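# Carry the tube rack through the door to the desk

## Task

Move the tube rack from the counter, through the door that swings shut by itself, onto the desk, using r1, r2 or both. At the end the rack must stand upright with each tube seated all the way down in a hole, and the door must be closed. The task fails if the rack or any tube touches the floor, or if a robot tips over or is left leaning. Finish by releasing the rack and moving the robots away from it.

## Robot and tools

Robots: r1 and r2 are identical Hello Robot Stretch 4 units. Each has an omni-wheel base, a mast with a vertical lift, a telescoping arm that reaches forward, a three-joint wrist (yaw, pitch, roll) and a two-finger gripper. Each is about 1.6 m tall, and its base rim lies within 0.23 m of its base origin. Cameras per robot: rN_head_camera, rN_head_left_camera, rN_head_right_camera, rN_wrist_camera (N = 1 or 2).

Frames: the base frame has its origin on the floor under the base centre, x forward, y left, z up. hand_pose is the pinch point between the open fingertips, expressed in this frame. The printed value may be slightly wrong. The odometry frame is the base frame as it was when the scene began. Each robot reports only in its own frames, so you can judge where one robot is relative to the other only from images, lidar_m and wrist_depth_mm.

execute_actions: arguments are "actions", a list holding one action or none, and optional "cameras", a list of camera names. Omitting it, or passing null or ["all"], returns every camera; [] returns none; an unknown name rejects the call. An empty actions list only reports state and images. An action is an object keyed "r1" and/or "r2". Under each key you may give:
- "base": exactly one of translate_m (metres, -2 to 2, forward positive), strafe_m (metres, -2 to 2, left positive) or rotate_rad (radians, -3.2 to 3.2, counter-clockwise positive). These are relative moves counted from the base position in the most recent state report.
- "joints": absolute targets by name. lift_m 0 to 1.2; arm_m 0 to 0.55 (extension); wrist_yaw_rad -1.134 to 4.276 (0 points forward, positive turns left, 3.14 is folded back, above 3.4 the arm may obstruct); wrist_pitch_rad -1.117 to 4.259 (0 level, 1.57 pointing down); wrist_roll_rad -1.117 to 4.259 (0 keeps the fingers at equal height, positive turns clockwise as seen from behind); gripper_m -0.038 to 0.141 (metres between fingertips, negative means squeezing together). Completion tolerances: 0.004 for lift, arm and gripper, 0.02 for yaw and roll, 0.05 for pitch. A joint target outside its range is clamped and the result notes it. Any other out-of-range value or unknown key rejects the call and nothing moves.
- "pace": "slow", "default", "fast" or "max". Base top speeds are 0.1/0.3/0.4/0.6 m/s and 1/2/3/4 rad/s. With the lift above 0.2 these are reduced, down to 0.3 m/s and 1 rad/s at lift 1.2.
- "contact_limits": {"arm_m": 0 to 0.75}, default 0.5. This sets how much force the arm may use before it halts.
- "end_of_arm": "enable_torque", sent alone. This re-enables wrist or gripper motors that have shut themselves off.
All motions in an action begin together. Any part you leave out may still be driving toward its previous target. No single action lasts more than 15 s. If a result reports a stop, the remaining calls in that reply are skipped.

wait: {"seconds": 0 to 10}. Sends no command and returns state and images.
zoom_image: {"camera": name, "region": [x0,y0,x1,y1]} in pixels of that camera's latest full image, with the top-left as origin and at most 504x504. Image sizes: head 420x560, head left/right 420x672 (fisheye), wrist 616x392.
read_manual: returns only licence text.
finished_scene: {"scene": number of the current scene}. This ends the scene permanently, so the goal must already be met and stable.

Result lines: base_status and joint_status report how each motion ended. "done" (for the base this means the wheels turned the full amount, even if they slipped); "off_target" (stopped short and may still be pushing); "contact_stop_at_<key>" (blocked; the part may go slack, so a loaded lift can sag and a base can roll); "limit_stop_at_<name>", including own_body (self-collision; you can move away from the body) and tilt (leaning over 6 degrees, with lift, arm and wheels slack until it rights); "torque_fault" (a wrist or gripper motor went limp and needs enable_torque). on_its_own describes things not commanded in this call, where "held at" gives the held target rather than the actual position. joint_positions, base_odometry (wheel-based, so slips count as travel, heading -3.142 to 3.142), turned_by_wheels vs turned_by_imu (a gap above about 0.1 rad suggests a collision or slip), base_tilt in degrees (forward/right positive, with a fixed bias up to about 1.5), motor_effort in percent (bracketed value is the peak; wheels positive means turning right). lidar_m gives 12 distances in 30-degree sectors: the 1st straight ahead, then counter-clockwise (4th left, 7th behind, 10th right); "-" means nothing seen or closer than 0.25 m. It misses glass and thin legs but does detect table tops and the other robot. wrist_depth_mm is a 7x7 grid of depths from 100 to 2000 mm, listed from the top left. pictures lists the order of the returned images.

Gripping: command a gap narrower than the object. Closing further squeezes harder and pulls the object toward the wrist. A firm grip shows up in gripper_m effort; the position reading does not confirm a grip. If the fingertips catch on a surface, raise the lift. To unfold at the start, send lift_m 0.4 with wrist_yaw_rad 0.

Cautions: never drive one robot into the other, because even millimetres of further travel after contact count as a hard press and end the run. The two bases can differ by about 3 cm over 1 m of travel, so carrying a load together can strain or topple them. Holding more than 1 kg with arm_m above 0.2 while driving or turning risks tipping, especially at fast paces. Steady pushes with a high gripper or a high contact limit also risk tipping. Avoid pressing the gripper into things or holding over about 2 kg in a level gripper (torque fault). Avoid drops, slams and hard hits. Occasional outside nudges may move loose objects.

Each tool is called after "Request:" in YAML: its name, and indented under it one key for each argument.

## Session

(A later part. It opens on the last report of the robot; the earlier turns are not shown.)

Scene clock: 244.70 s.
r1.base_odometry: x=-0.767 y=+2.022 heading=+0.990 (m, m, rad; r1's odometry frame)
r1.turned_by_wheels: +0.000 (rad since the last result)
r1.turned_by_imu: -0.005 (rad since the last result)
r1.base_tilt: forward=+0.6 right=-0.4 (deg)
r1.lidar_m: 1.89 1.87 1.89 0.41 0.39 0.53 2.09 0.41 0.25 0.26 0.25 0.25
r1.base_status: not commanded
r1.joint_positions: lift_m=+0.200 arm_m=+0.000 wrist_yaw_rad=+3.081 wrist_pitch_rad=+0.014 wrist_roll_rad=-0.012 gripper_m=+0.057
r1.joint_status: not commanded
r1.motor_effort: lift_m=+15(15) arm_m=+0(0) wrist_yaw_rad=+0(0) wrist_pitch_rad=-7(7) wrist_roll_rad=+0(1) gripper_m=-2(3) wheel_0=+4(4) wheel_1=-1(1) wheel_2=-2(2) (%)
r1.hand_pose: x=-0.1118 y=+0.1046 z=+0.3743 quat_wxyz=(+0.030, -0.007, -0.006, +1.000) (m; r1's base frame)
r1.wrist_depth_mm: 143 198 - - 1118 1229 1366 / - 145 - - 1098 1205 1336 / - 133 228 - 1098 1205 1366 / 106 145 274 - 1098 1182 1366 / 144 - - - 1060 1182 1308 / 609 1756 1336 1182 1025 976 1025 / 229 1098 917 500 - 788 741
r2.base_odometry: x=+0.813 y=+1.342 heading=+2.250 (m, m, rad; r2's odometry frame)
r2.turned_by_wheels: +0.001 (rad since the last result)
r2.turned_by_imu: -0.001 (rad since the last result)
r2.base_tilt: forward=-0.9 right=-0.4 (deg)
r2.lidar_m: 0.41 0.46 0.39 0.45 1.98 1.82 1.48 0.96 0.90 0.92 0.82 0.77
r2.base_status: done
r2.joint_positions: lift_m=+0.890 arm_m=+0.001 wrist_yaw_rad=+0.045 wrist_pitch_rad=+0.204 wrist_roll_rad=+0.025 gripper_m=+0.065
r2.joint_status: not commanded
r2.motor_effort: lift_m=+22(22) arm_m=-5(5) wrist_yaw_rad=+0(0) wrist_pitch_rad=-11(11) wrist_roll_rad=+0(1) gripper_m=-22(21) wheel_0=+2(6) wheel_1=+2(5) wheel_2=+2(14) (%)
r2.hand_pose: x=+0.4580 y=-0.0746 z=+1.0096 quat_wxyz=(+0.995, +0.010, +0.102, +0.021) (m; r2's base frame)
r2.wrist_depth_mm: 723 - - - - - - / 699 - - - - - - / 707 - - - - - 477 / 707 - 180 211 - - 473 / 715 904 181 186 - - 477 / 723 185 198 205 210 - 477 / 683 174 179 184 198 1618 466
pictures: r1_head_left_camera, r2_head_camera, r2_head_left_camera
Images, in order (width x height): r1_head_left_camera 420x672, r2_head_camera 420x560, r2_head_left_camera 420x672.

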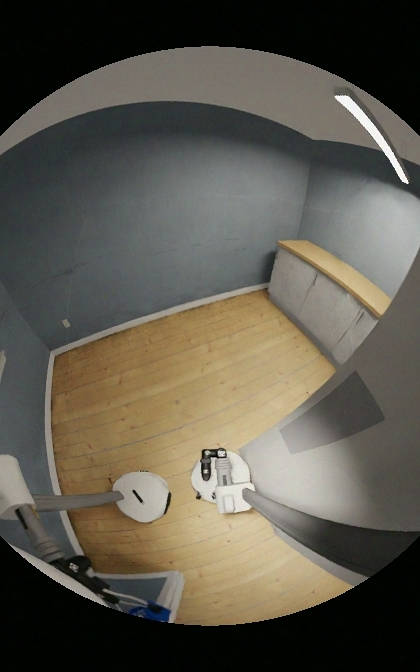

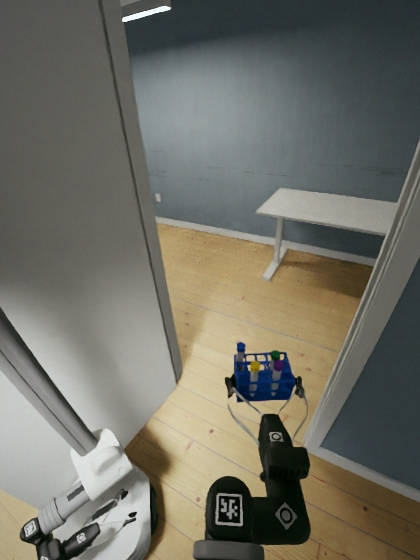

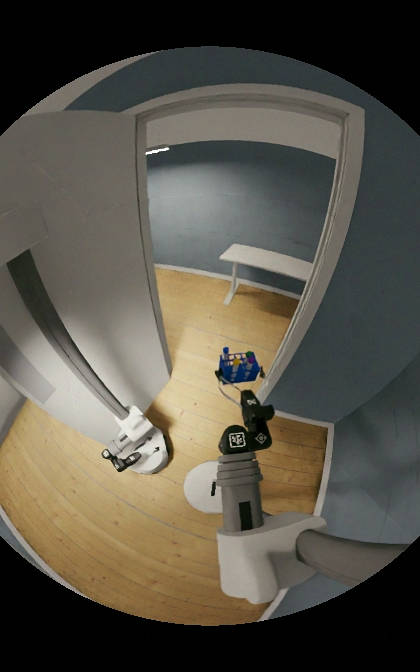

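Request:
execute_actions:
  actions:
    - {"r2": {"base": {"strafe_m": -0.07}, "pace": "fast"}}
  cameras: []

Request:
execute_actions:
  actions:
    - {"r2": {"base": {"translate_m": 0.5}}}
  cameras: ["r2_head_camera", "r2_head_left_camera"]

Scene clock: 280.80 s.
r1.base_odometry: x=-0.767 y=+2.022 heading=+0.990 (m, m, rad; r1's odometry frame)
r1.turned_by_wheels: +0.000 (rad since the last result)
r1.turned_by_imu: -0.005 (rad since the last result)
r1.base_tilt: forward=+0.6 right=-0.5 (deg)
r1.lidar_m: 1.87 1.85 1.85 0.45 0.45 0.59 2.11 0.41 0.25 0.25 0.27 0.25
r1.base_status: not commanded
r1.joint_positions: lift_m=+0.200 arm_m=+0.000 wrist_yaw_rad=+3.081 wrist_pitch_rad=+0.014 wrist_roll_rad=-0.012 gripper_m=+0.057
r1.joint_status: not commanded
r1.motor_effort: lift_m=+15(15) arm_m=+0(0) wrist_yaw_rad=+0(0) wrist_pitch_rad=-7(7) wrist_roll_rad=+0(0) gripper_m=-2(2) wheel_0=+4(4) wheel_1=-1(1) wheel_2=-2(2) (%)
r1.hand_pose: x=-0.1118 y=+0.1046 z=+0.3743 quat_wxyz=(+0.030, -0.007, -0.006, +1.000) (m; r1's base frame)
r1.wrist_depth_mm: 143 198 - - 1098 1229 1336 / - 145 - - 1098 1205 1336 / - 133 230 - 1078 1205 1366 / 107 145 274 - 1118 1182 1336 / 144 - - - 1060 1182 1308 / 609 1808 1366 1205 991 946 991 / 229 1098 931 500 - 788 741
r2.base_odometry: x=+0.868 y=+1.386 heading=+2.250 (m, m, rad; r2's odometry frame)
r2.turned_by_wheels: +0.000 (rad since the last result)
r2.turned_by_imu: +0.001 (rad since the last result)
r2.base_tilt: forward=-0.9 right=-0.3 (deg)
r2.lidar_m: 0.42 0.90 0.46 0.50 2.00 1.84 1.32 0.89 0.84 0.87 0.79 0.69
r2.base_status: done
r2.joint_positions: lift_m=+0.890 arm_m=+0.001 wrist_yaw_rad=+0.045 wrist_pitch_rad=+0.204 wrist_roll_rad=+0.025 gripper_m=+0.065
r2.joint_status: not commanded
r2.motor_effort: lift_m=+22(22) arm_m=-5(5) wrist_yaw_rad=+0(0) wrist_pitch_rad=-11(11) wrist_roll_rad=-1(0) gripper_m=-22(22) wheel_0=-1(10) wheel_1=+0(9) wheel_2=+0(0) (%)
r2.hand_pose: x=+0.4580 y=-0.0746 z=+1.0096 quat_wxyz=(+0.995, +0.010, +0.102, +0.021) (m; r2's base frame)
r2.wrist_depth_mm: 809 - - - - - 384 / 788 - - - - - 394 / 798 - - - - - 404 / 809 - 179 - - - 415 / 820 - 181 186 - - 424 / 778 185 199 205 211 466 433 / 732 174 179 183 198 462 445
pictures: none
No camera images: the call's "cameras" was empty. Leave "cameras" out to get every camera's image.

Scene clock: 283.97 s.
r1.base_odometry: x=-0.767 y=+2.022 heading=+0.990 (m, m, rad; r1's odometry frame)
r1.turned_by_wheels: +0.000 (rad since the last result)
r1.turned_by_imu: -0.001 (rad since the last result)
r1.base_tilt: forward=+0.6 right=-0.5 (deg)
r1.lidar_m: 1.89 1.85 1.86 1.54 0.64 0.39 0.46 0.42 0.25 0.25 0.25 0.25
r1.base_status: not commanded
r1.joint_positions: lift_m=+0.200 arm_m=+0.000 wrist_yaw_rad=+3.081 wrist_pitch_rad=+0.014 wrist_roll_rad=-0.012 gripper_m=+0.057
r1.joint_status: not commanded
r1.motor_effort: lift_m=+15(15) arm_m=+0(0) wrist_yaw_rad=+0(0) wrist_pitch_rad=-8(7) wrist_roll_rad=+0(1) gripper_m=-1(1) wheel_0=+4(4) wheel_1=-1(1) wheel_2=-2(2) (%)
r1.hand_pose: x=-0.1118 y=+0.1046 z=+0.3743 quat_wxyz=(+0.030, -0.007, -0.006, +1.000) (m; r1's base frame)
r1.wrist_depth_mm: 143 198 - - 1060 1229 1336 / - 145 - - 1098 1229 1308 / - 133 229 - 1098 1182 1336 / 107 145 274 - 1118 1118 1336 / 144 - - - 1060 715 1336 / 603 1863 1308 647 517 521 960 / 229 1098 931 500 - 500 723
r2.base_odometry: x=+0.553 y=+1.775 heading=+2.250 (m, m, rad; r2's odometry frame)
r2.turned_by_wheels: +0.000 (rad since the last result)
r2.turned_by_imu: -0.001 (rad since the last result)
r2.base_tilt: forward=-0.9 right=-0.4 (deg)
r2.lidar_m: 0.42 0.64 0.60 0.43 0.39 2.28 1.66 1.15 1.07 0.48 0.36 1.63
r2.base_status: done
r2.joint_positions: lift_m=+0.890 arm_m=+0.001 wrist_yaw_rad=+0.045 wrist_pitch_rad=+0.204 wrist_roll_rad=+0.025 gripper_m=+0.065
r2.joint_status: not commanded
r2.motor_effort: lift_m=+22(22) arm_m=-5(5) wrist_yaw_rad=+0(1) wrist_pitch_rad=-11(10) wrist_roll_rad=+0(1) gripper_m=-23(21) wheel_0=+3(6) wheel_1=+1(4) wheel_2=+0(9) (%)
r2.hand_pose: x=+0.4580 y=-0.0746 z=+1.0096 quat_wxyz=(+0.995, +0.010, +0.102, +0.021) (m; r2's base frame)
r2.wrist_depth_mm: - - - - - 1808 1808 / - - - - - 1863 1756 / - - - - - 1921 1808 / - - 220 - - 1863 1756 / - - 181 186 1397 - 1366 / - 184 197 204 211 - 1921 / 1661 175 179 184 197 1618 1756
pictures: r2_head_camera, r2_head_left_camera
Images, in order (width x height): r2_head_camera 420x560, r2_head_left_camera 420x672.

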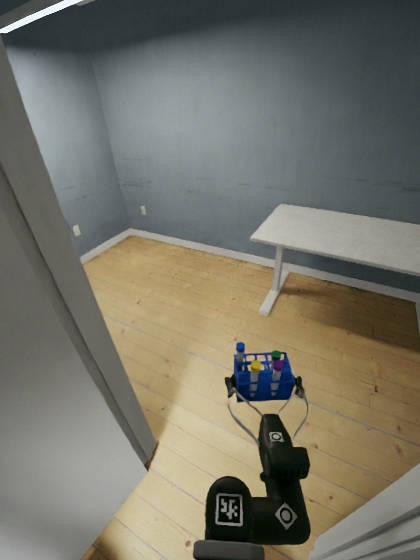

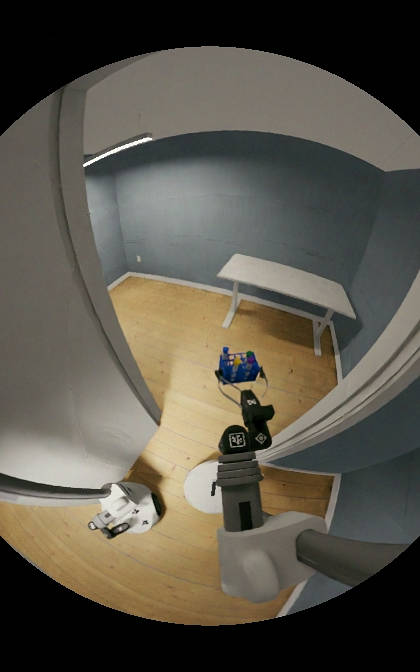

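Request:
execute_actions:
  actions:
    - {"r2": {"base": {"translate_m": 1.2}, "pace": "fast"}}
  cameras: ["r2_head_camera", "r2_head_right_camera"]

Scene clock: 300.20 s.
r1.base_odometry: x=-0.767 y=+2.022 heading=+0.990 (m, m, rad; r1's odometry frame)
r1.turned_by_wheels: +0.000 (rad since the last result)
r1.turned_by_imu: -0.006 (rad since the last result)
r1.base_tilt: forward=+0.6 right=-0.5 (deg)
r1.lidar_m: 1.89 1.85 1.87 1.50 1.51 0.96 1.38 0.40 0.25 0.25 0.25 0.25
r1.base_status: not commanded
r1.joint_positions: lift_m=+0.200 arm_m=+0.000 wrist_yaw_rad=+3.081 wrist_pitch_rad=+0.014 wrist_roll_rad=-0.012 gripper_m=+0.057
r1.joint_status: not commanded
r1.motor_effort: lift_m=+15(15) arm_m=+0(0) wrist_yaw_rad=+0(0) wrist_pitch_rad=-7(7) wrist_roll_rad=+0(1) gripper_m=+1(2) wheel_0=+4(4) wheel_1=-1(1) wheel_2=-2(2) (%)
r1.hand_pose: x=-0.1118 y=+0.1046 z=+0.3743 quat_wxyz=(+0.030, -0.007, -0.006, +1.000) (m; r1's base frame)
r1.wrist_depth_mm: 143 198 - - 1098 1229 1308 / - 145 - - 1078 1229 1336 / - 133 229 - 1118 1205 1336 / 107 145 276 - 1098 1205 1336 / 144 1366 - - 1078 1182 1281 / 597 1336 1336 1205 1008 946 991 / 229 1098 917 504 - 788 741
r2.base_odometry: x=-0.201 y=+2.708 heading=+2.251 (m, m, rad; r2's odometry frame)
r2.turned_by_wheels: +0.000 (rad since the last result)
r2.turned_by_imu: -0.001 (rad since the last result)
r2.base_tilt: forward=-0.8 right=-0.4 (deg)
r2.lidar_m: 0.40 1.74 2.18 1.07 0.70 0.66 2.54 0.98 1.56 0.88 0.59 0.54
r2.base_status: done
r2.joint_positions: lift_m=+0.890 arm_m=+0.001 wrist_yaw_rad=+0.045 wrist_pitch_rad=+0.204 wrist_roll_rad=+0.025 gripper_m=+0.065
r2.joint_status: not commanded
r2.motor_effort: lift_m=+22(22) arm_m=-5(5) wrist_yaw_rad=-1(0) wrist_pitch_rad=-11(11) wrist_roll_rad=+0(1) gripper_m=-25(20) wheel_0=+2(5) wheel_1=+1(7) wheel_2=+0(9) (%)
r2.hand_pose: x=+0.4580 y=-0.0746 z=+1.0096 quat_wxyz=(+0.995, +0.010, +0.102, +0.021) (m; r2's base frame)
r2.wrist_depth_mm: 1464 1308 1182 1098 1008 931 866 / 1499 1336 1229 1118 1025 946 891 / 1537 1430 1281 1138 1042 976 904 / 1618 1464 180 1182 1060 1008 917 / 1661 1537 181 186 976 1008 946 / 1708 185 198 205 211 750 798 / 1708 175 179 184 198 574 627
pictures: r2_head_camera, r2_head_right_camera
Images, in order (width x height): r2_head_camera 420x560, r2_head_right_camera 420x672.

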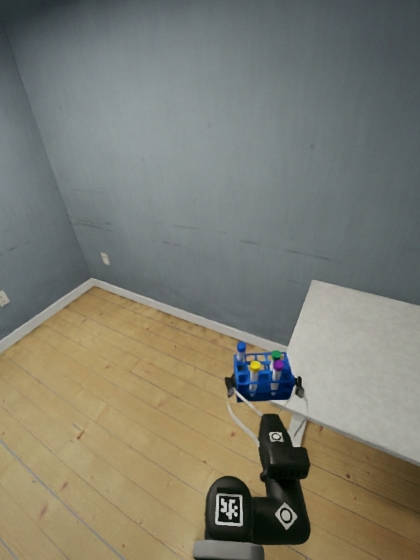

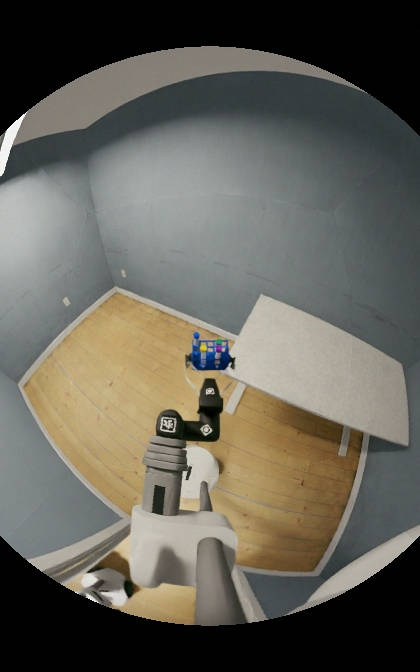

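Request:
execute_actions:
  actions:
    - {"r1": {"base": {"translate_m": -0.6}}, "r2": {"base": {"rotate_rad": -0.75}, "joints": {"arm_m": 0.42, "lift_m": 0.69}}}
  cameras: ["r1_head_right_camera", "r2_head_camera", "r2_wrist_camera"]

Scene clock: 313.73 s.
r1.base_odometry: x=-1.096 y=+1.520 heading=+0.990 (m, m, rad; r1's odometry frame)
r1.turned_by_wheels: +0.000 (rad since the last result)
r1.turned_by_imu: -0.004 (rad since the last result)
r1.base_tilt: forward=+0.6 right=-0.4 (deg)
r1.lidar_m: 0.25 0.35 1.59 1.31 0.48 0.52 1.53 0.76 0.45 0.25 0.25 -
r1.base_status: done
r1.joint_positions: lift_m=+0.200 arm_m=+0.000 wrist_yaw_rad=+3.081 wrist_pitch_rad=+0.014 wrist_roll_rad=-0.012 gripper_m=+0.057
r1.joint_status: not commanded
r1.motor_effort: lift_m=+15(15) arm_m=+0(0) wrist_yaw_rad=+1(1) wrist_pitch_rad=-7(7) wrist_roll_rad=+0(0) gripper_m=+0(2) wheel_0=+4(9) wheel_1=-2(6) wheel_2=-3(7) (%)
r1.hand_pose: x=-0.1118 y=+0.1046 z=+0.3743 quat_wxyz=(+0.030, -0.007, -0.006, +1.000) (m; r1's base frame)
r1.wrist_depth_mm: 143 198 - - 1983 484 488 / - 145 - - - 496 459 / - 133 229 - - 508 455 / 107 145 274 - - 535 462 / 144 1921 - - 1921 554 466 / 788 1078 1308 1182 991 496 466 / 229 891 917 500 - 759 459
r2.base_odometry: x=-0.201 y=+2.708 heading=+1.501 (m, m, rad; r2's odometry frame)
r2.turned_by_wheels: -0.750 (rad since the last result)
r2.turned_by_imu: -0.745 (rad since the last result)
r2.base_tilt: forward=-0.8 right=-0.2 (deg)
r2.lidar_m: 0.54 0.52 1.48 2.19 1.51 0.81 0.65 0.74 0.97 1.23 1.28 0.68
r2.base_status: done
r2.joint_positions: lift_m=+0.690 arm_m=+0.419 wrist_yaw_rad=+0.045 wrist_pitch_rad=+0.204 wrist_roll_rad=+0.025 gripper_m=+0.065
r2.joint_status: all done
r2.motor_effort: lift_m=+18(25) arm_m=+5(3) wrist_yaw_rad=+1(1) wrist_pitch_rad=-10(10) wrist_roll_rad=+0(1) gripper_m=-21(25) wheel_0=+3(8) wheel_1=+1(5) wheel_2=-1(7) (%)
r2.hand_pose: x=+0.8762 y=-0.0746 z=+0.8101 quat_wxyz=(+0.995, +0.010, +0.102, +0.021) (m; r2's base frame)
r2.wrist_depth_mm: 603 647 683 741 809 891 976 / 621 654 699 759 831 891 1008 / 627 668 715 768 854 931 1025 / 634 676 180 759 854 917 917 / 609 591 182 186 480 559 549 / 418 185 199 206 211 370 387 / 293 175 179 183 197 276 301
pictures: r1_head_right_camera, r2_head_camera, r2_wrist_camera
Images, in order (width x height): r1_head_right_camera 420x672, r2_head_camera 420x560, r2_wrist_camera 616x392.

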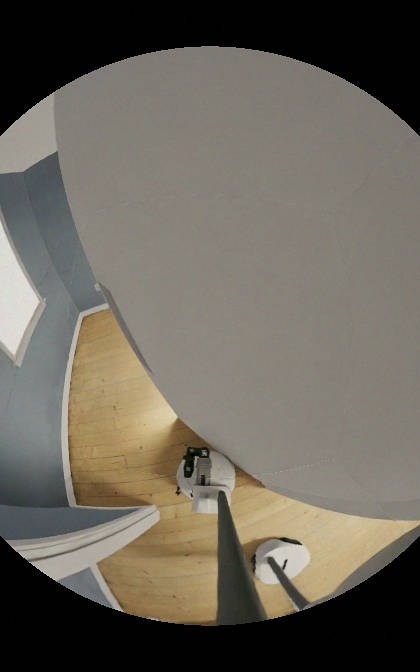

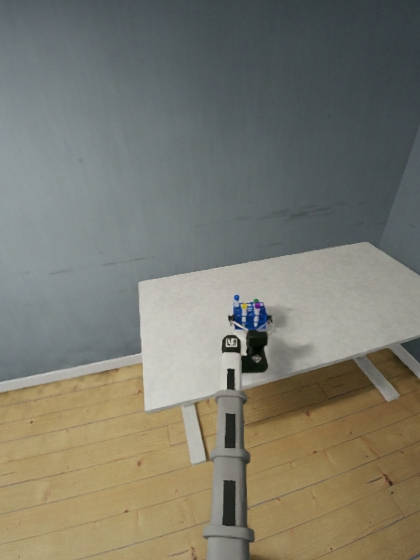

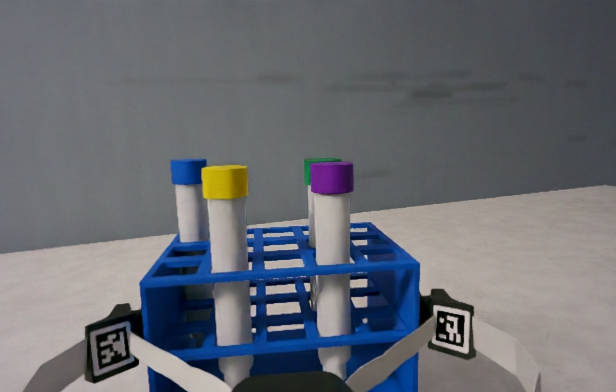

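Request:
execute_actions:
  actions: []

Scene clock: 325.23 s.
r1.base_odometry: x=-1.096 y=+1.520 heading=+0.990 (m, m, rad; r1's odometry frame)
r1.turned_by_wheels: +0.000 (rad since the last result)
r1.turned_by_imu: -0.001 (rad since the last result)
r1.base_tilt: forward=+0.5 right=-0.4 (deg)
r1.lidar_m: 0.25 0.35 1.61 1.29 0.47 0.49 1.52 0.76 0.43 0.25 0.25 -
r1.base_status: done
r1.joint_positions: lift_m=+0.200 arm_m=+0.000 wrist_yaw_rad=+3.081 wrist_pitch_rad=+0.014 wrist_roll_rad=-0.012 gripper_m=+0.057
r1.joint_status: not commanded
r1.motor_effort: lift_m=+16(15) arm_m=+0(0) wrist_yaw_rad=+1(1) wrist_pitch_rad=-7(7) wrist_roll_rad=+0(0) gripper_m=-2(2) wheel_0=+4(9) wheel_1=-2(6) wheel_2=-3(7) (%)
r1.hand_pose: x=-0.1118 y=+0.1046 z=+0.3743 quat_wxyz=(+0.030, -0.007, -0.006, +1.000) (m; r1's base frame)
r1.wrist_depth_mm: 143 198 - - 1983 484 488 / - 145 - - - 496 459 / - 133 229 - - 508 459 / 107 145 274 - - 544 455 / 144 1863 - - 1983 549 462 / 788 1098 1366 1205 1008 492 466 / 229 878 917 500 - 750 466
r2.base_odometry: x=-0.201 y=+2.708 heading=+1.501 (m, m, rad; r2's odometry frame)
r2.turned_by_wheels: +0.000 (rad since the last result)
r2.turned_by_imu: +0.000 (rad since the last result)
r2.base_tilt: forward=-0.8 right=-0.3 (deg)
r2.lidar_m: 0.53 0.54 1.51 2.19 1.49 0.82 0.67 0.76 0.98 1.22 1.28 0.67
r2.base_status: done
r2.joint_positions: lift_m=+0.690 arm_m=+0.419 wrist_yaw_rad=+0.045 wrist_pitch_rad=+0.204 wrist_roll_rad=+0.025 gripper_m=+0.065
r2.joint_status: all done
r2.motor_effort: lift_m=+18(25) arm_m=+5(3) wrist_yaw_rad=+1(1) wrist_pitch_rad=-9(10) wrist_roll_rad=+1(1) gripper_m=-24(25) wheel_0=+3(8) wheel_1=+1(5) wheel_2=-1(7) (%)
r2.hand_pose: x=+0.8762 y=-0.0746 z=+0.8101 quat_wxyz=(+0.995, +0.010, +0.102, +0.021) (m; r2's base frame)
r2.wrist_depth_mm: 609 640 691 741 820 878 976 / 609 654 707 759 831 891 991 / 627 676 715 768 854 931 1042 / 634 683 180 759 854 931 917 / 609 603 182 185 477 554 549 / 415 185 198 206 211 368 384 / 291 174 180 183 197 277 298
pictures: r1_head_camera, r1_head_left_camera, r1_head_right_camera, r1_wrist_camera, r2_head_camera, r2_head_left_camera, r2_head_right_camera, r2_wrist_camera
Images, in order (width x height): r1_head_camera 420x560, r1_head_left_camera 420x672, r1_head_right_camera 420x672, r1_wrist_camera 616x392, r2_head_camera 420x560, r2_head_left_camera 420x672, r2_head_right_camera 420x672, r2_wrist_camera 616x392.

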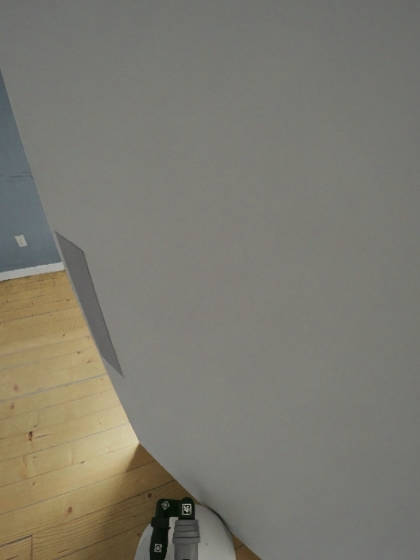

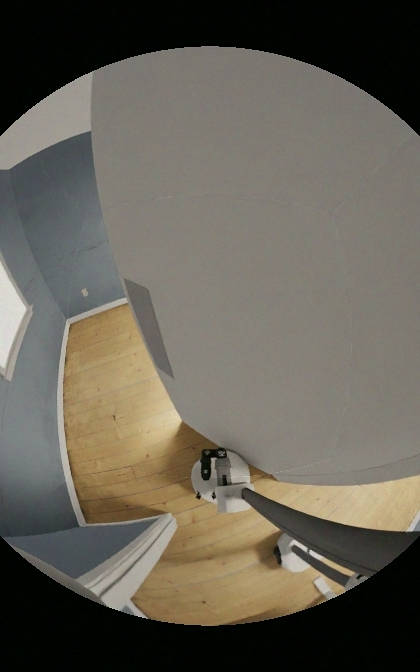

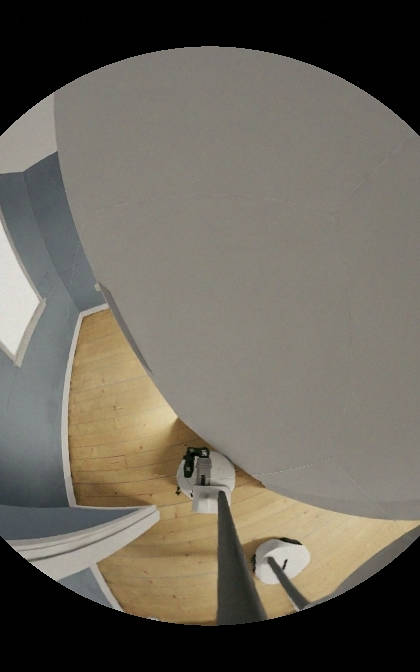

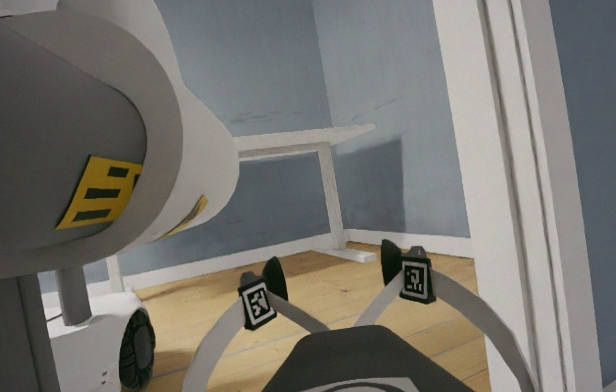

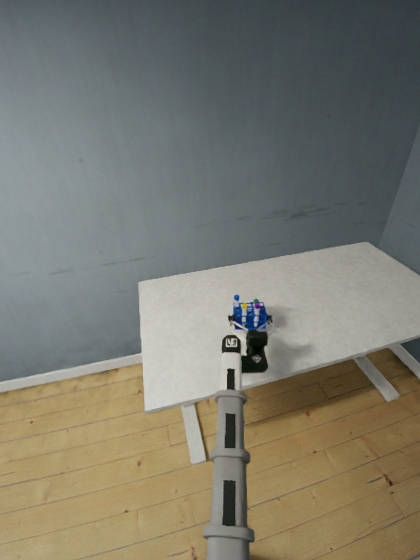

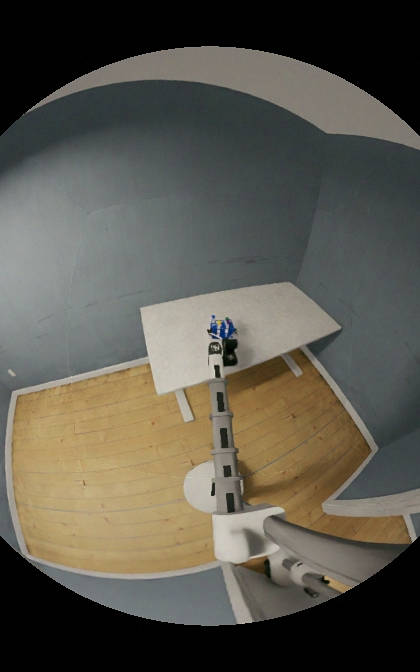

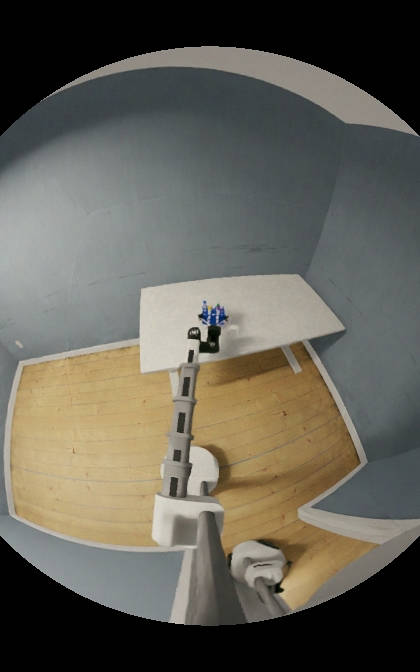

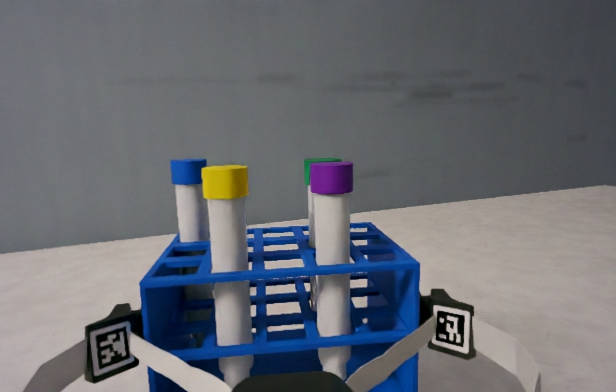

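Request:
execute_actions:
  actions:
    - {"r1": {"base": {"translate_m": -0.3}, "pace": "default"}, "r2": {"joints": {"lift_m": 0.65}, "pace": "slow"}}
  cameras: ["r1_head_right_camera", "r2_wrist_camera", "r2_head_camera"]

Scene clock: 333.43 s.
r1.base_odometry: x=-1.261 y=+1.269 heading=+0.990 (m, m, rad; r1's odometry frame)
r1.turned_by_wheels: +0.000 (rad since the last result)
r1.turned_by_imu: -0.002 (rad since the last result)
r1.base_tilt: forward=+0.6 right=-0.4 (deg)
r1.lidar_m: 0.25 0.30 0.42 0.34 0.36 1.37 1.21 0.54 0.53 2.51 0.33 0.25
r1.base_status: done
r1.joint_positions: lift_m=+0.200 arm_m=+0.000 wrist_yaw_rad=+3.081 wrist_pitch_rad=+0.014 wrist_roll_rad=-0.012 gripper_m=+0.057
r1.joint_status: not commanded
r1.motor_effort: lift_m=+15(15) arm_m=+0(0) wrist_yaw_rad=+0(1) wrist_pitch_rad=-7(7) wrist_roll_rad=+0(0) gripper_m=+0(3) wheel_0=-1(6) wheel_1=+1(6) wheel_2=+0(7) (%)
r1.hand_pose: x=-0.1118 y=+0.1046 z=+0.3743 quat_wxyz=(+0.030, -0.007, -0.006, +1.000) (m; r1's base frame)
r1.wrist_depth_mm: 143 198 - - 1808 1308 1118 / - 144 - - 1863 1430 1118 / - 133 229 1983 1808 1430 1118 / 107 145 273 - - 1430 1160 / 144 1863 - - 1808 1464 1182 / 1430 1708 1336 1205 991 976 976 / 229 1098 917 496 - 798 732
r2.base_odometry: x=-0.201 y=+2.708 heading=+1.501 (m, m, rad; r2's odometry frame)
r2.turned_by_wheels: +0.000 (rad since the last result)
r2.turned_by_imu: +0.001 (rad since the last result)
r2.base_tilt: forward=-0.8 right=-0.4 (deg)
r2.lidar_m: 0.55 0.55 1.52 2.20 1.48 0.81 0.68 0.52 0.53 1.20 1.25 0.69
r2.base_status: not commanded
r2.joint_positions: lift_m=+0.650 arm_m=+0.419 wrist_yaw_rad=+0.045 wrist_pitch_rad=+0.204 wrist_roll_rad=+0.025 gripper_m=+0.065
r2.joint_status: all done
r2.motor_effort: lift_m=+17(14) arm_m=+5(5) wrist_yaw_rad=+0(1) wrist_pitch_rad=-9(10) wrist_roll_rad=+1(0) gripper_m=-22(22) wheel_0=+3(3) wheel_1=+1(1) wheel_2=-1(0) (%)
r2.hand_pose: x=+0.8762 y=-0.0746 z=+0.7701 quat_wxyz=(+0.995, +0.010, +0.102, +0.021) (m; r2's base frame)
r2.wrist_depth_mm: 603 647 691 732 809 878 976 / 609 661 699 759 831 904 1008 / 627 668 715 768 842 917 1025 / 640 676 180 603 768 759 732 / 477 466 182 186 377 436 430 / 329 185 198 205 211 289 304 / 229 174 179 183 198 217 237
pictures: r1_head_right_camera, r2_head_camera, r2_wrist_camera
Images, in order (width x height): r1_head_right_camera 420x672, r2_head_camera 420x560, r2_wrist_camera 616x392.

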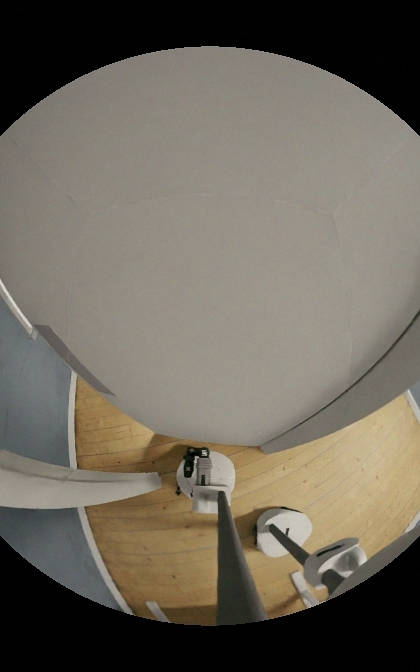

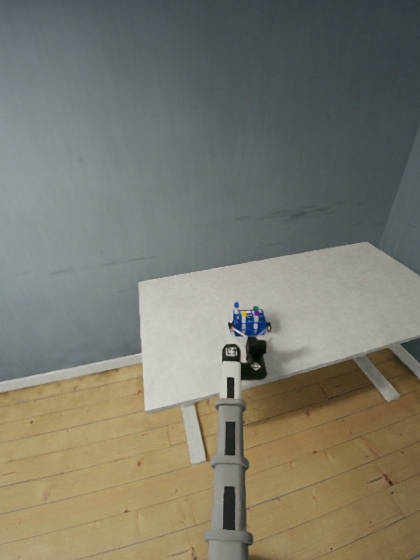

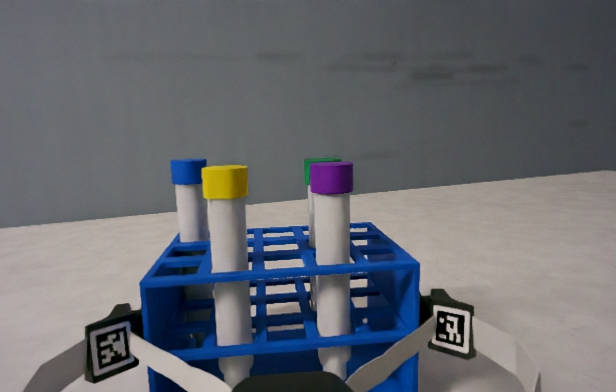

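Request:
execute_actions:
  actions:
    - {"r1": {"base": {"translate_m": -0.2}, "pace": "default"}, "r2": {"joints": {"lift_m": 0.647, "gripper_m": 0.141}}}
  cameras: ["r1_head_right_camera", "r2_wrist_camera", "r2_head_camera"]

Scene clock: 344.70 s.
r1.base_odometry: x=-1.371 y=+1.102 heading=+0.990 (m, m, rad; r1's odometry frame)
r1.turned_by_wheels: +0.000 (rad since the last result)
r1.turned_by_imu: -0.001 (rad since the last result)
r1.base_tilt: forward=+0.6 right=-0.5 (deg)
r1.lidar_m: 0.28 0.29 0.35 0.32 1.13 1.28 1.04 0.52 0.38 0.50 0.54 0.34
r1.base_status: done
r1.joint_positions: lift_m=+0.200 arm_m=+0.000 wrist_yaw_rad=+3.081 wrist_pitch_rad=+0.014 wrist_roll_rad=-0.012 gripper_m=+0.057
r1.joint_status: not commanded
r1.motor_effort: lift_m=+16(16) arm_m=+0(0) wrist_yaw_rad=+1(2) wrist_pitch_rad=-7(7) wrist_roll_rad=+0(1) gripper_m=-3(1) wheel_0=-1(5) wheel_1=-2(8) wheel_2=-1(9) (%)
r1.hand_pose: x=-0.1117 y=+0.1047 z=+0.3742 quat_wxyz=(+0.030, -0.007, -0.006, +1.000) (m; r1's base frame)
r1.wrist_depth_mm: 143 198 1983 - 1756 1255 1042 / - 145 - - 1661 1308 1060 / - 133 229 1708 1808 1308 1078 / 107 146 274 - 1863 1397 1078 / 144 1756 1983 - 1708 1397 1160 / 1308 1756 1308 1205 1008 960 991 / 229 1118 917 500 - 788 750
r2.base_odometry: x=-0.201 y=+2.708 heading=+1.501 (m, m, rad; r2's odometry frame)
r2.turned_by_wheels: +0.000 (rad since the last result)
r2.turned_by_imu: +0.001 (rad since the last result)
r2.base_tilt: forward=-0.9 right=-0.5 (deg)
r2.lidar_m: 0.55 0.55 1.49 2.19 1.54 0.79 0.68 0.50 0.42 0.54 1.26 0.66
r2.base_status: not commanded
r2.joint_positions: lift_m=+0.647 arm_m=+0.419 wrist_yaw_rad=+0.045 wrist_pitch_rad=+0.202 wrist_roll_rad=+0.025 gripper_m=+0.141
r2.joint_status: all done
r2.motor_effort: lift_m=+18(21) arm_m=+6(5) wrist_yaw_rad=+0(0) wrist_pitch_rad=-5(10) wrist_roll_rad=+0(0) gripper_m=-3(22) wheel_0=+3(3) wheel_1=+1(1) wheel_2=-1(1) (%)
r2.hand_pose: x=+0.8763 y=-0.0746 z=+0.7676 quat_wxyz=(+0.995, +0.010, +0.101, +0.021) (m; r2's base frame)
r2.wrist_depth_mm: 603 640 683 741 809 878 976 / 621 661 707 768 831 904 991 / 615 668 715 778 842 931 1025 / 640 668 240 609 768 741 732 / 473 462 200 216 370 430 430 / 325 195 216 224 213 286 303 / 247 201 213 148 224 224 234
pictures: r1_head_right_camera, r2_head_camera, r2_wrist_camera
Images, in order (width x height): r1_head_right_camera 420x672, r2_head_camera 420x560, r2_wrist_camera 616x392.

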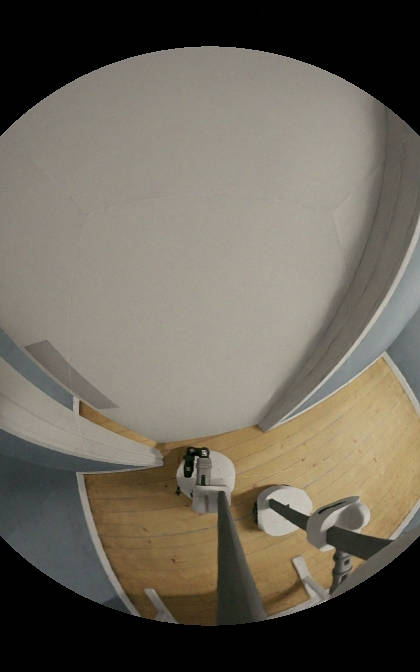

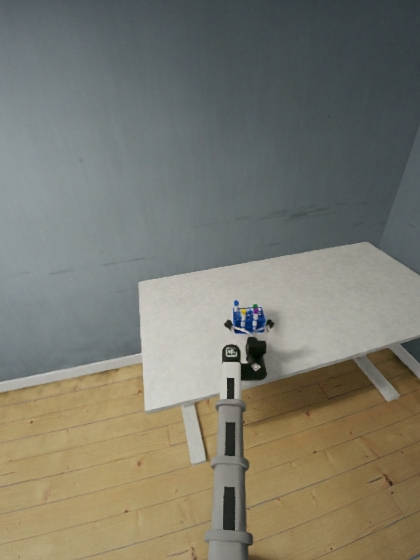

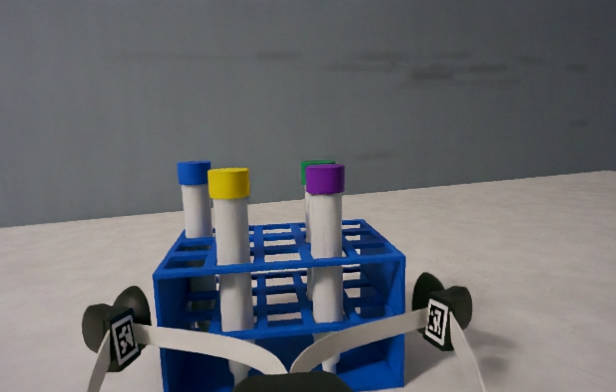

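Request:
execute_actions:
  actions:
    - {"r1": {"base": {"translate_m": -0.12}, "pace": "slow"}, "r2": {"joints": {"arm_m": 0.0}, "pace": "fast"}}

Scene clock: 353.30 s.
r1.base_odometry: x=-1.437 y=+1.002 heading=+0.990 (m, m, rad; r1's odometry frame)
r1.turned_by_wheels: +0.000 (rad since the last result)
r1.turned_by_imu: -0.003 (rad since the last result)
r1.base_tilt: forward=+0.6 right=-0.4 (deg)
r1.lidar_m: 0.35 0.34 0.36 0.50 1.10 1.15 0.92 0.62 0.36 0.38 0.66 0.43
r1.base_status: done
r1.joint_positions: lift_m=+0.200 arm_m=+0.000 wrist_yaw_rad=+3.081 wrist_pitch_rad=+0.014 wrist_roll_rad=-0.012 gripper_m=+0.057
r1.joint_status: not commanded
r1.motor_effort: lift_m=+16(17) arm_m=+0(0) wrist_yaw_rad=+2(2) wrist_pitch_rad=-7(7) wrist_roll_rad=+1(0) gripper_m=-2(3) wheel_0=-1(6) wheel_1=-1(3) wheel_2=+2(8) (%)
r1.hand_pose: x=-0.1117 y=+0.1047 z=+0.3742 quat_wxyz=(+0.030, -0.007, -0.006, +1.000) (m; r1's base frame)
r1.wrist_depth_mm: 144 198 1921 - 1661 1229 991 / - 145 1808 - 1537 1255 1008 / - 133 229 1618 1708 1255 1025 / 107 145 273 - 1808 1336 1042 / 144 1661 1863 1983 1618 1336 1078 / 1537 1618 1336 1160 1008 976 991 / 229 1118 917 496 - 788 741
r2.base_odometry: x=-0.201 y=+2.708 heading=+1.501 (m, m, rad; r2's odometry frame)
r2.turned_by_wheels: +0.000 (rad since the last result)
r2.turned_by_imu: +0.001 (rad since the last result)
r2.base_tilt: forward=-0.8 right=-0.4 (deg)
r2.lidar_m: 0.55 0.53 1.50 2.18 1.52 0.79 0.64 0.73 0.38 0.39 1.32 0.67
r2.base_status: not commanded
r2.joint_positions: lift_m=+0.647 arm_m=+0.001 wrist_yaw_rad=+0.045 wrist_pitch_rad=+0.203 wrist_roll_rad=+0.025 gripper_m=+0.141
r2.joint_status: all done
r2.motor_effort: lift_m=+18(18) arm_m=-5(9) wrist_yaw_rad=+0(1) wrist_pitch_rad=-6(6) wrist_roll_rad=-1(1) gripper_m=+0(0) wheel_0=+2(3) wheel_1=+1(1) wheel_2=-1(1) (%)
r2.hand_pose: x=+0.4581 y=-0.0747 z=+0.7673 quat_wxyz=(+0.995, +0.010, +0.101, +0.021) (m; r2's base frame)
r2.wrist_depth_mm: 931 991 1060 1118 1229 1366 1397 / 931 1008 1098 1118 1255 1366 1397 / 960 1008 1098 1160 1308 1430 1397 / 931 866 831 676 768 759 732 / 480 473 462 449 442 484 1078 / 329 209 368 1281 220 1537 1336 / 1025 668 1138 148 1366 1336 1229
pictures: r1_head_camera, r1_head_left_camera, r1_head_right_camera, r1_wrist_camera, r2_head_camera, r2_head_left_camera, r2_head_right_camera, r2_wrist_camera
Images, in order (width x height): r1_head_camera 420x560, r1_head_left_camera 420x672, r1_head_right_camera 420x672, r1_wrist_camera 616x392, r2_head_camera 420x560, r2_head_left_camera 420x672, r2_head_right_camera 420x672, r2_wrist_camera 616x392.

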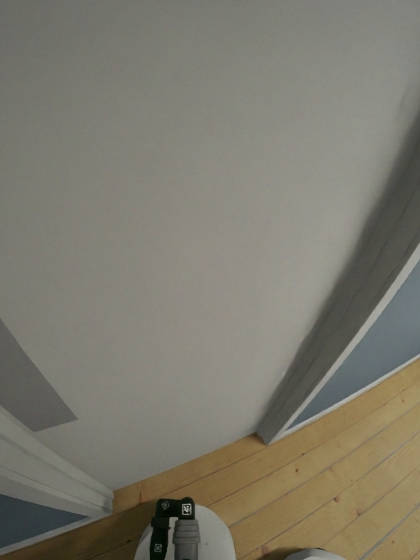

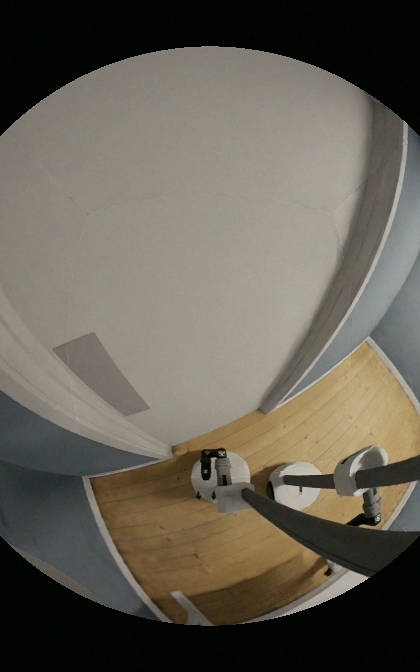

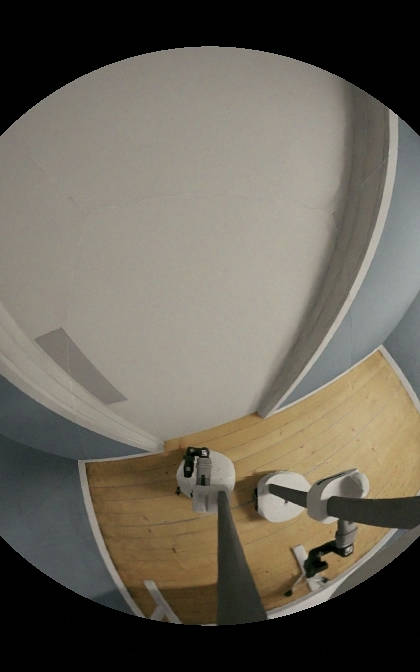

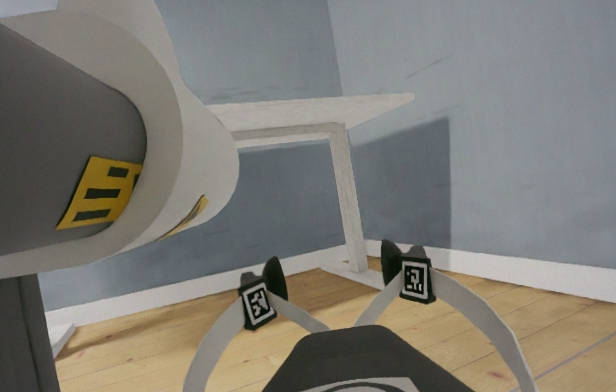

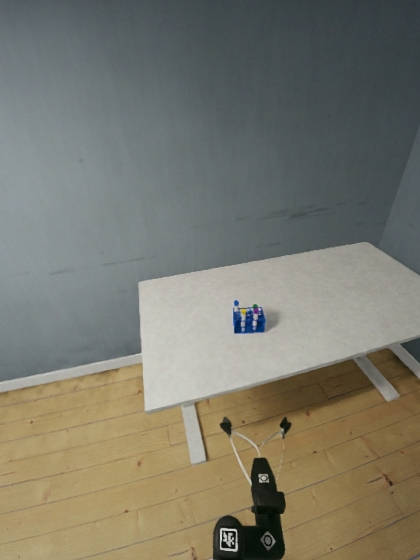

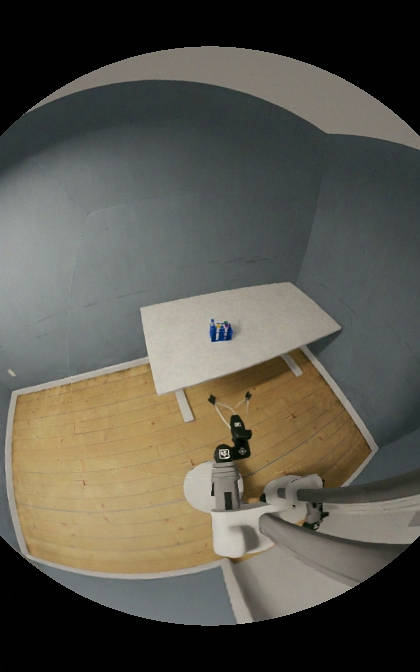

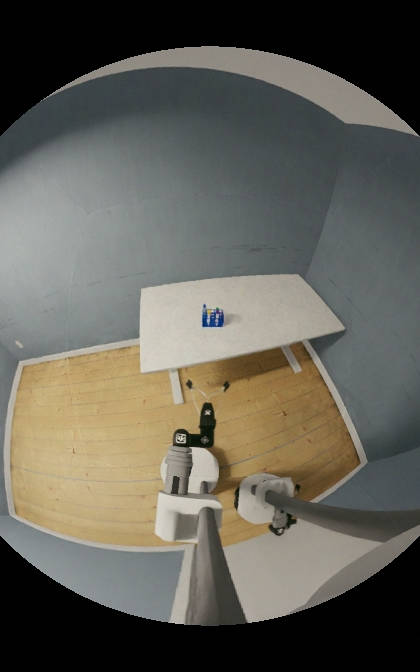

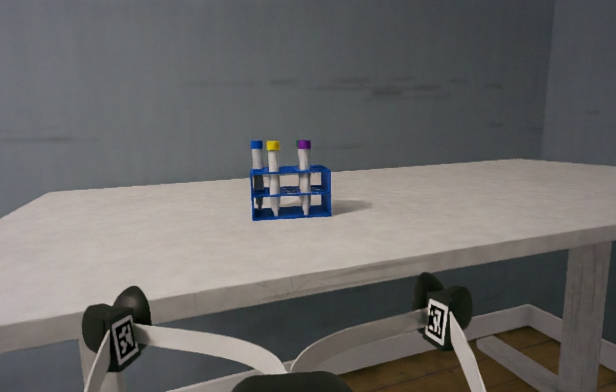

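Let me zoom to verify the tubes are seated and check door state again.

Request:
zoom_image:
  camera: "r2_wrist_camera"
  region: [220, 120, 360, 235]

Request:
execute_actions:
  actions: []
  cameras: ["r1_head_camera", "r1_head_left_camera", "r2_head_camera", "r2_wrist_camera"]

Region (220, 120, 360, 235) of r2_wrist_camera's 616x392 image, scaled by 3.600; it fills the top 414 rows of this view, and the rest is white.

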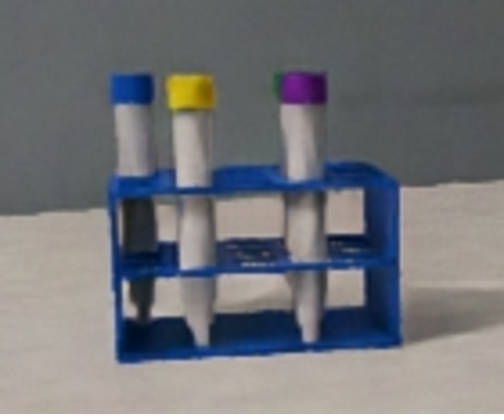

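Scene clock: 356.53 s.
r1.base_odometry: x=-1.437 y=+1.002 heading=+0.990 (m, m, rad; r1's odometry frame)
r1.turned_by_wheels: +0.000 (rad since the last result)
r1.turned_by_imu: -0.001 (rad since the last result)
r1.base_tilt: forward=+0.6 right=-0.4 (deg)
r1.lidar_m: 0.35 0.33 0.39 0.51 1.09 1.17 0.94 0.61 0.37 0.38 0.63 0.43
r1.base_status: done
r1.joint_positions: lift_m=+0.200 arm_m=+0.000 wrist_yaw_rad=+3.081 wrist_pitch_rad=+0.014 wrist_roll_rad=-0.012 gripper_m=+0.057
r1.joint_status: not commanded
r1.motor_effort: lift_m=+16(17) arm_m=+0(0) wrist_yaw_rad=+2(2) wrist_pitch_rad=-7(7) wrist_roll_rad=+1(0) gripper_m=-2(3) wheel_0=-1(6) wheel_1=-1(3) wheel_2=+2(8) (%)
r1.hand_pose: x=-0.1117 y=+0.1047 z=+0.3742 quat_wxyz=(+0.030, -0.007, -0.006, +1.000) (m; r1's base frame)
r1.wrist_depth_mm: 143 198 1921 - 1661 1229 991 / - 145 1863 - 1576 1229 1025 / - 133 229 1618 1756 1308 1042 / 107 146 274 1983 1756 1336 1060 / 144 1618 1863 1983 1618 1366 1078 / 1576 1618 1336 1205 1008 960 991 / 229 1118 931 500 - 788 741
r2.base_odometry: x=-0.201 y=+2.708 heading=+1.501 (m, m, rad; r2's odometry frame)
r2.turned_by_wheels: +0.000 (rad since the last result)
r2.turned_by_imu: +0.000 (rad since the last result)
r2.base_tilt: forward=-0.9 right=-0.3 (deg)
r2.lidar_m: 0.54 0.55 1.50 2.17 1.51 0.79 0.66 0.72 0.37 0.37 1.23 0.67
r2.base_status: not commanded
r2.joint_positions: lift_m=+0.647 arm_m=+0.001 wrist_yaw_rad=+0.045 wrist_pitch_rad=+0.203 wrist_roll_rad=+0.025 gripper_m=+0.141
r2.joint_status: all done
r2.motor_effort: lift_m=+18(18) arm_m=-5(9) wrist_yaw_rad=+1(1) wrist_pitch_rad=-7(6) wrist_roll_rad=+1(1) gripper_m=-1(0) wheel_0=+3(3) wheel_1=+1(1) wheel_2=-1(1) (%)
r2.hand_pose: x=+0.4581 y=-0.0747 z=+0.7673 quat_wxyz=(+0.995, +0.010, +0.101, +0.021) (m; r2's base frame)
r2.wrist_depth_mm: 904 976 1042 1118 1229 1336 1397 / 946 991 1078 1138 1281 1366 1397 / 946 1008 1078 1160 1308 1397 1397 / 946 866 831 683 778 759 741 / 484 473 459 452 449 488 1060 / 330 209 366 1255 220 1537 1336 / 1025 654 1160 148 1336 1336 1205
pictures: r1_head_camera, r1_head_left_camera, r2_head_camera, r2_wrist_camera
Images, in order (width x height): r1_head_camera 420x560, r1_head_left_camera 420x672, r2_head_camera 420x560, r2_wrist_camera 616x392.

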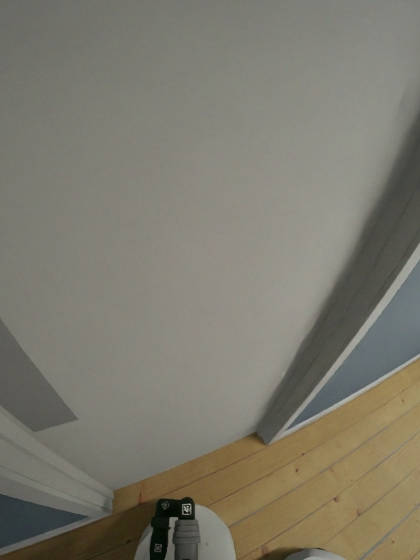

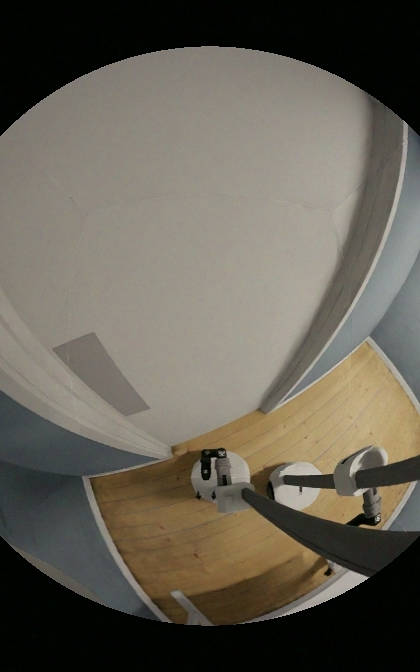

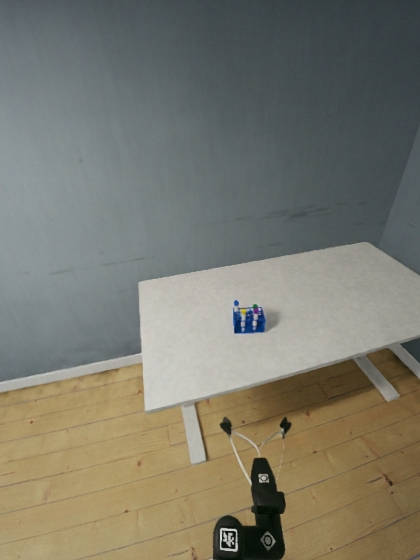

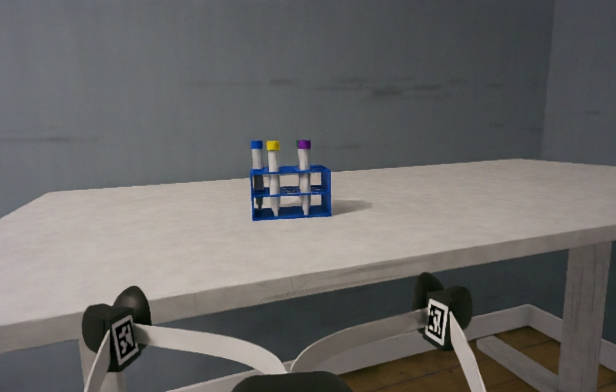

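Request:
finished_scene:
  scene: 2

The scene is finished: the task was done.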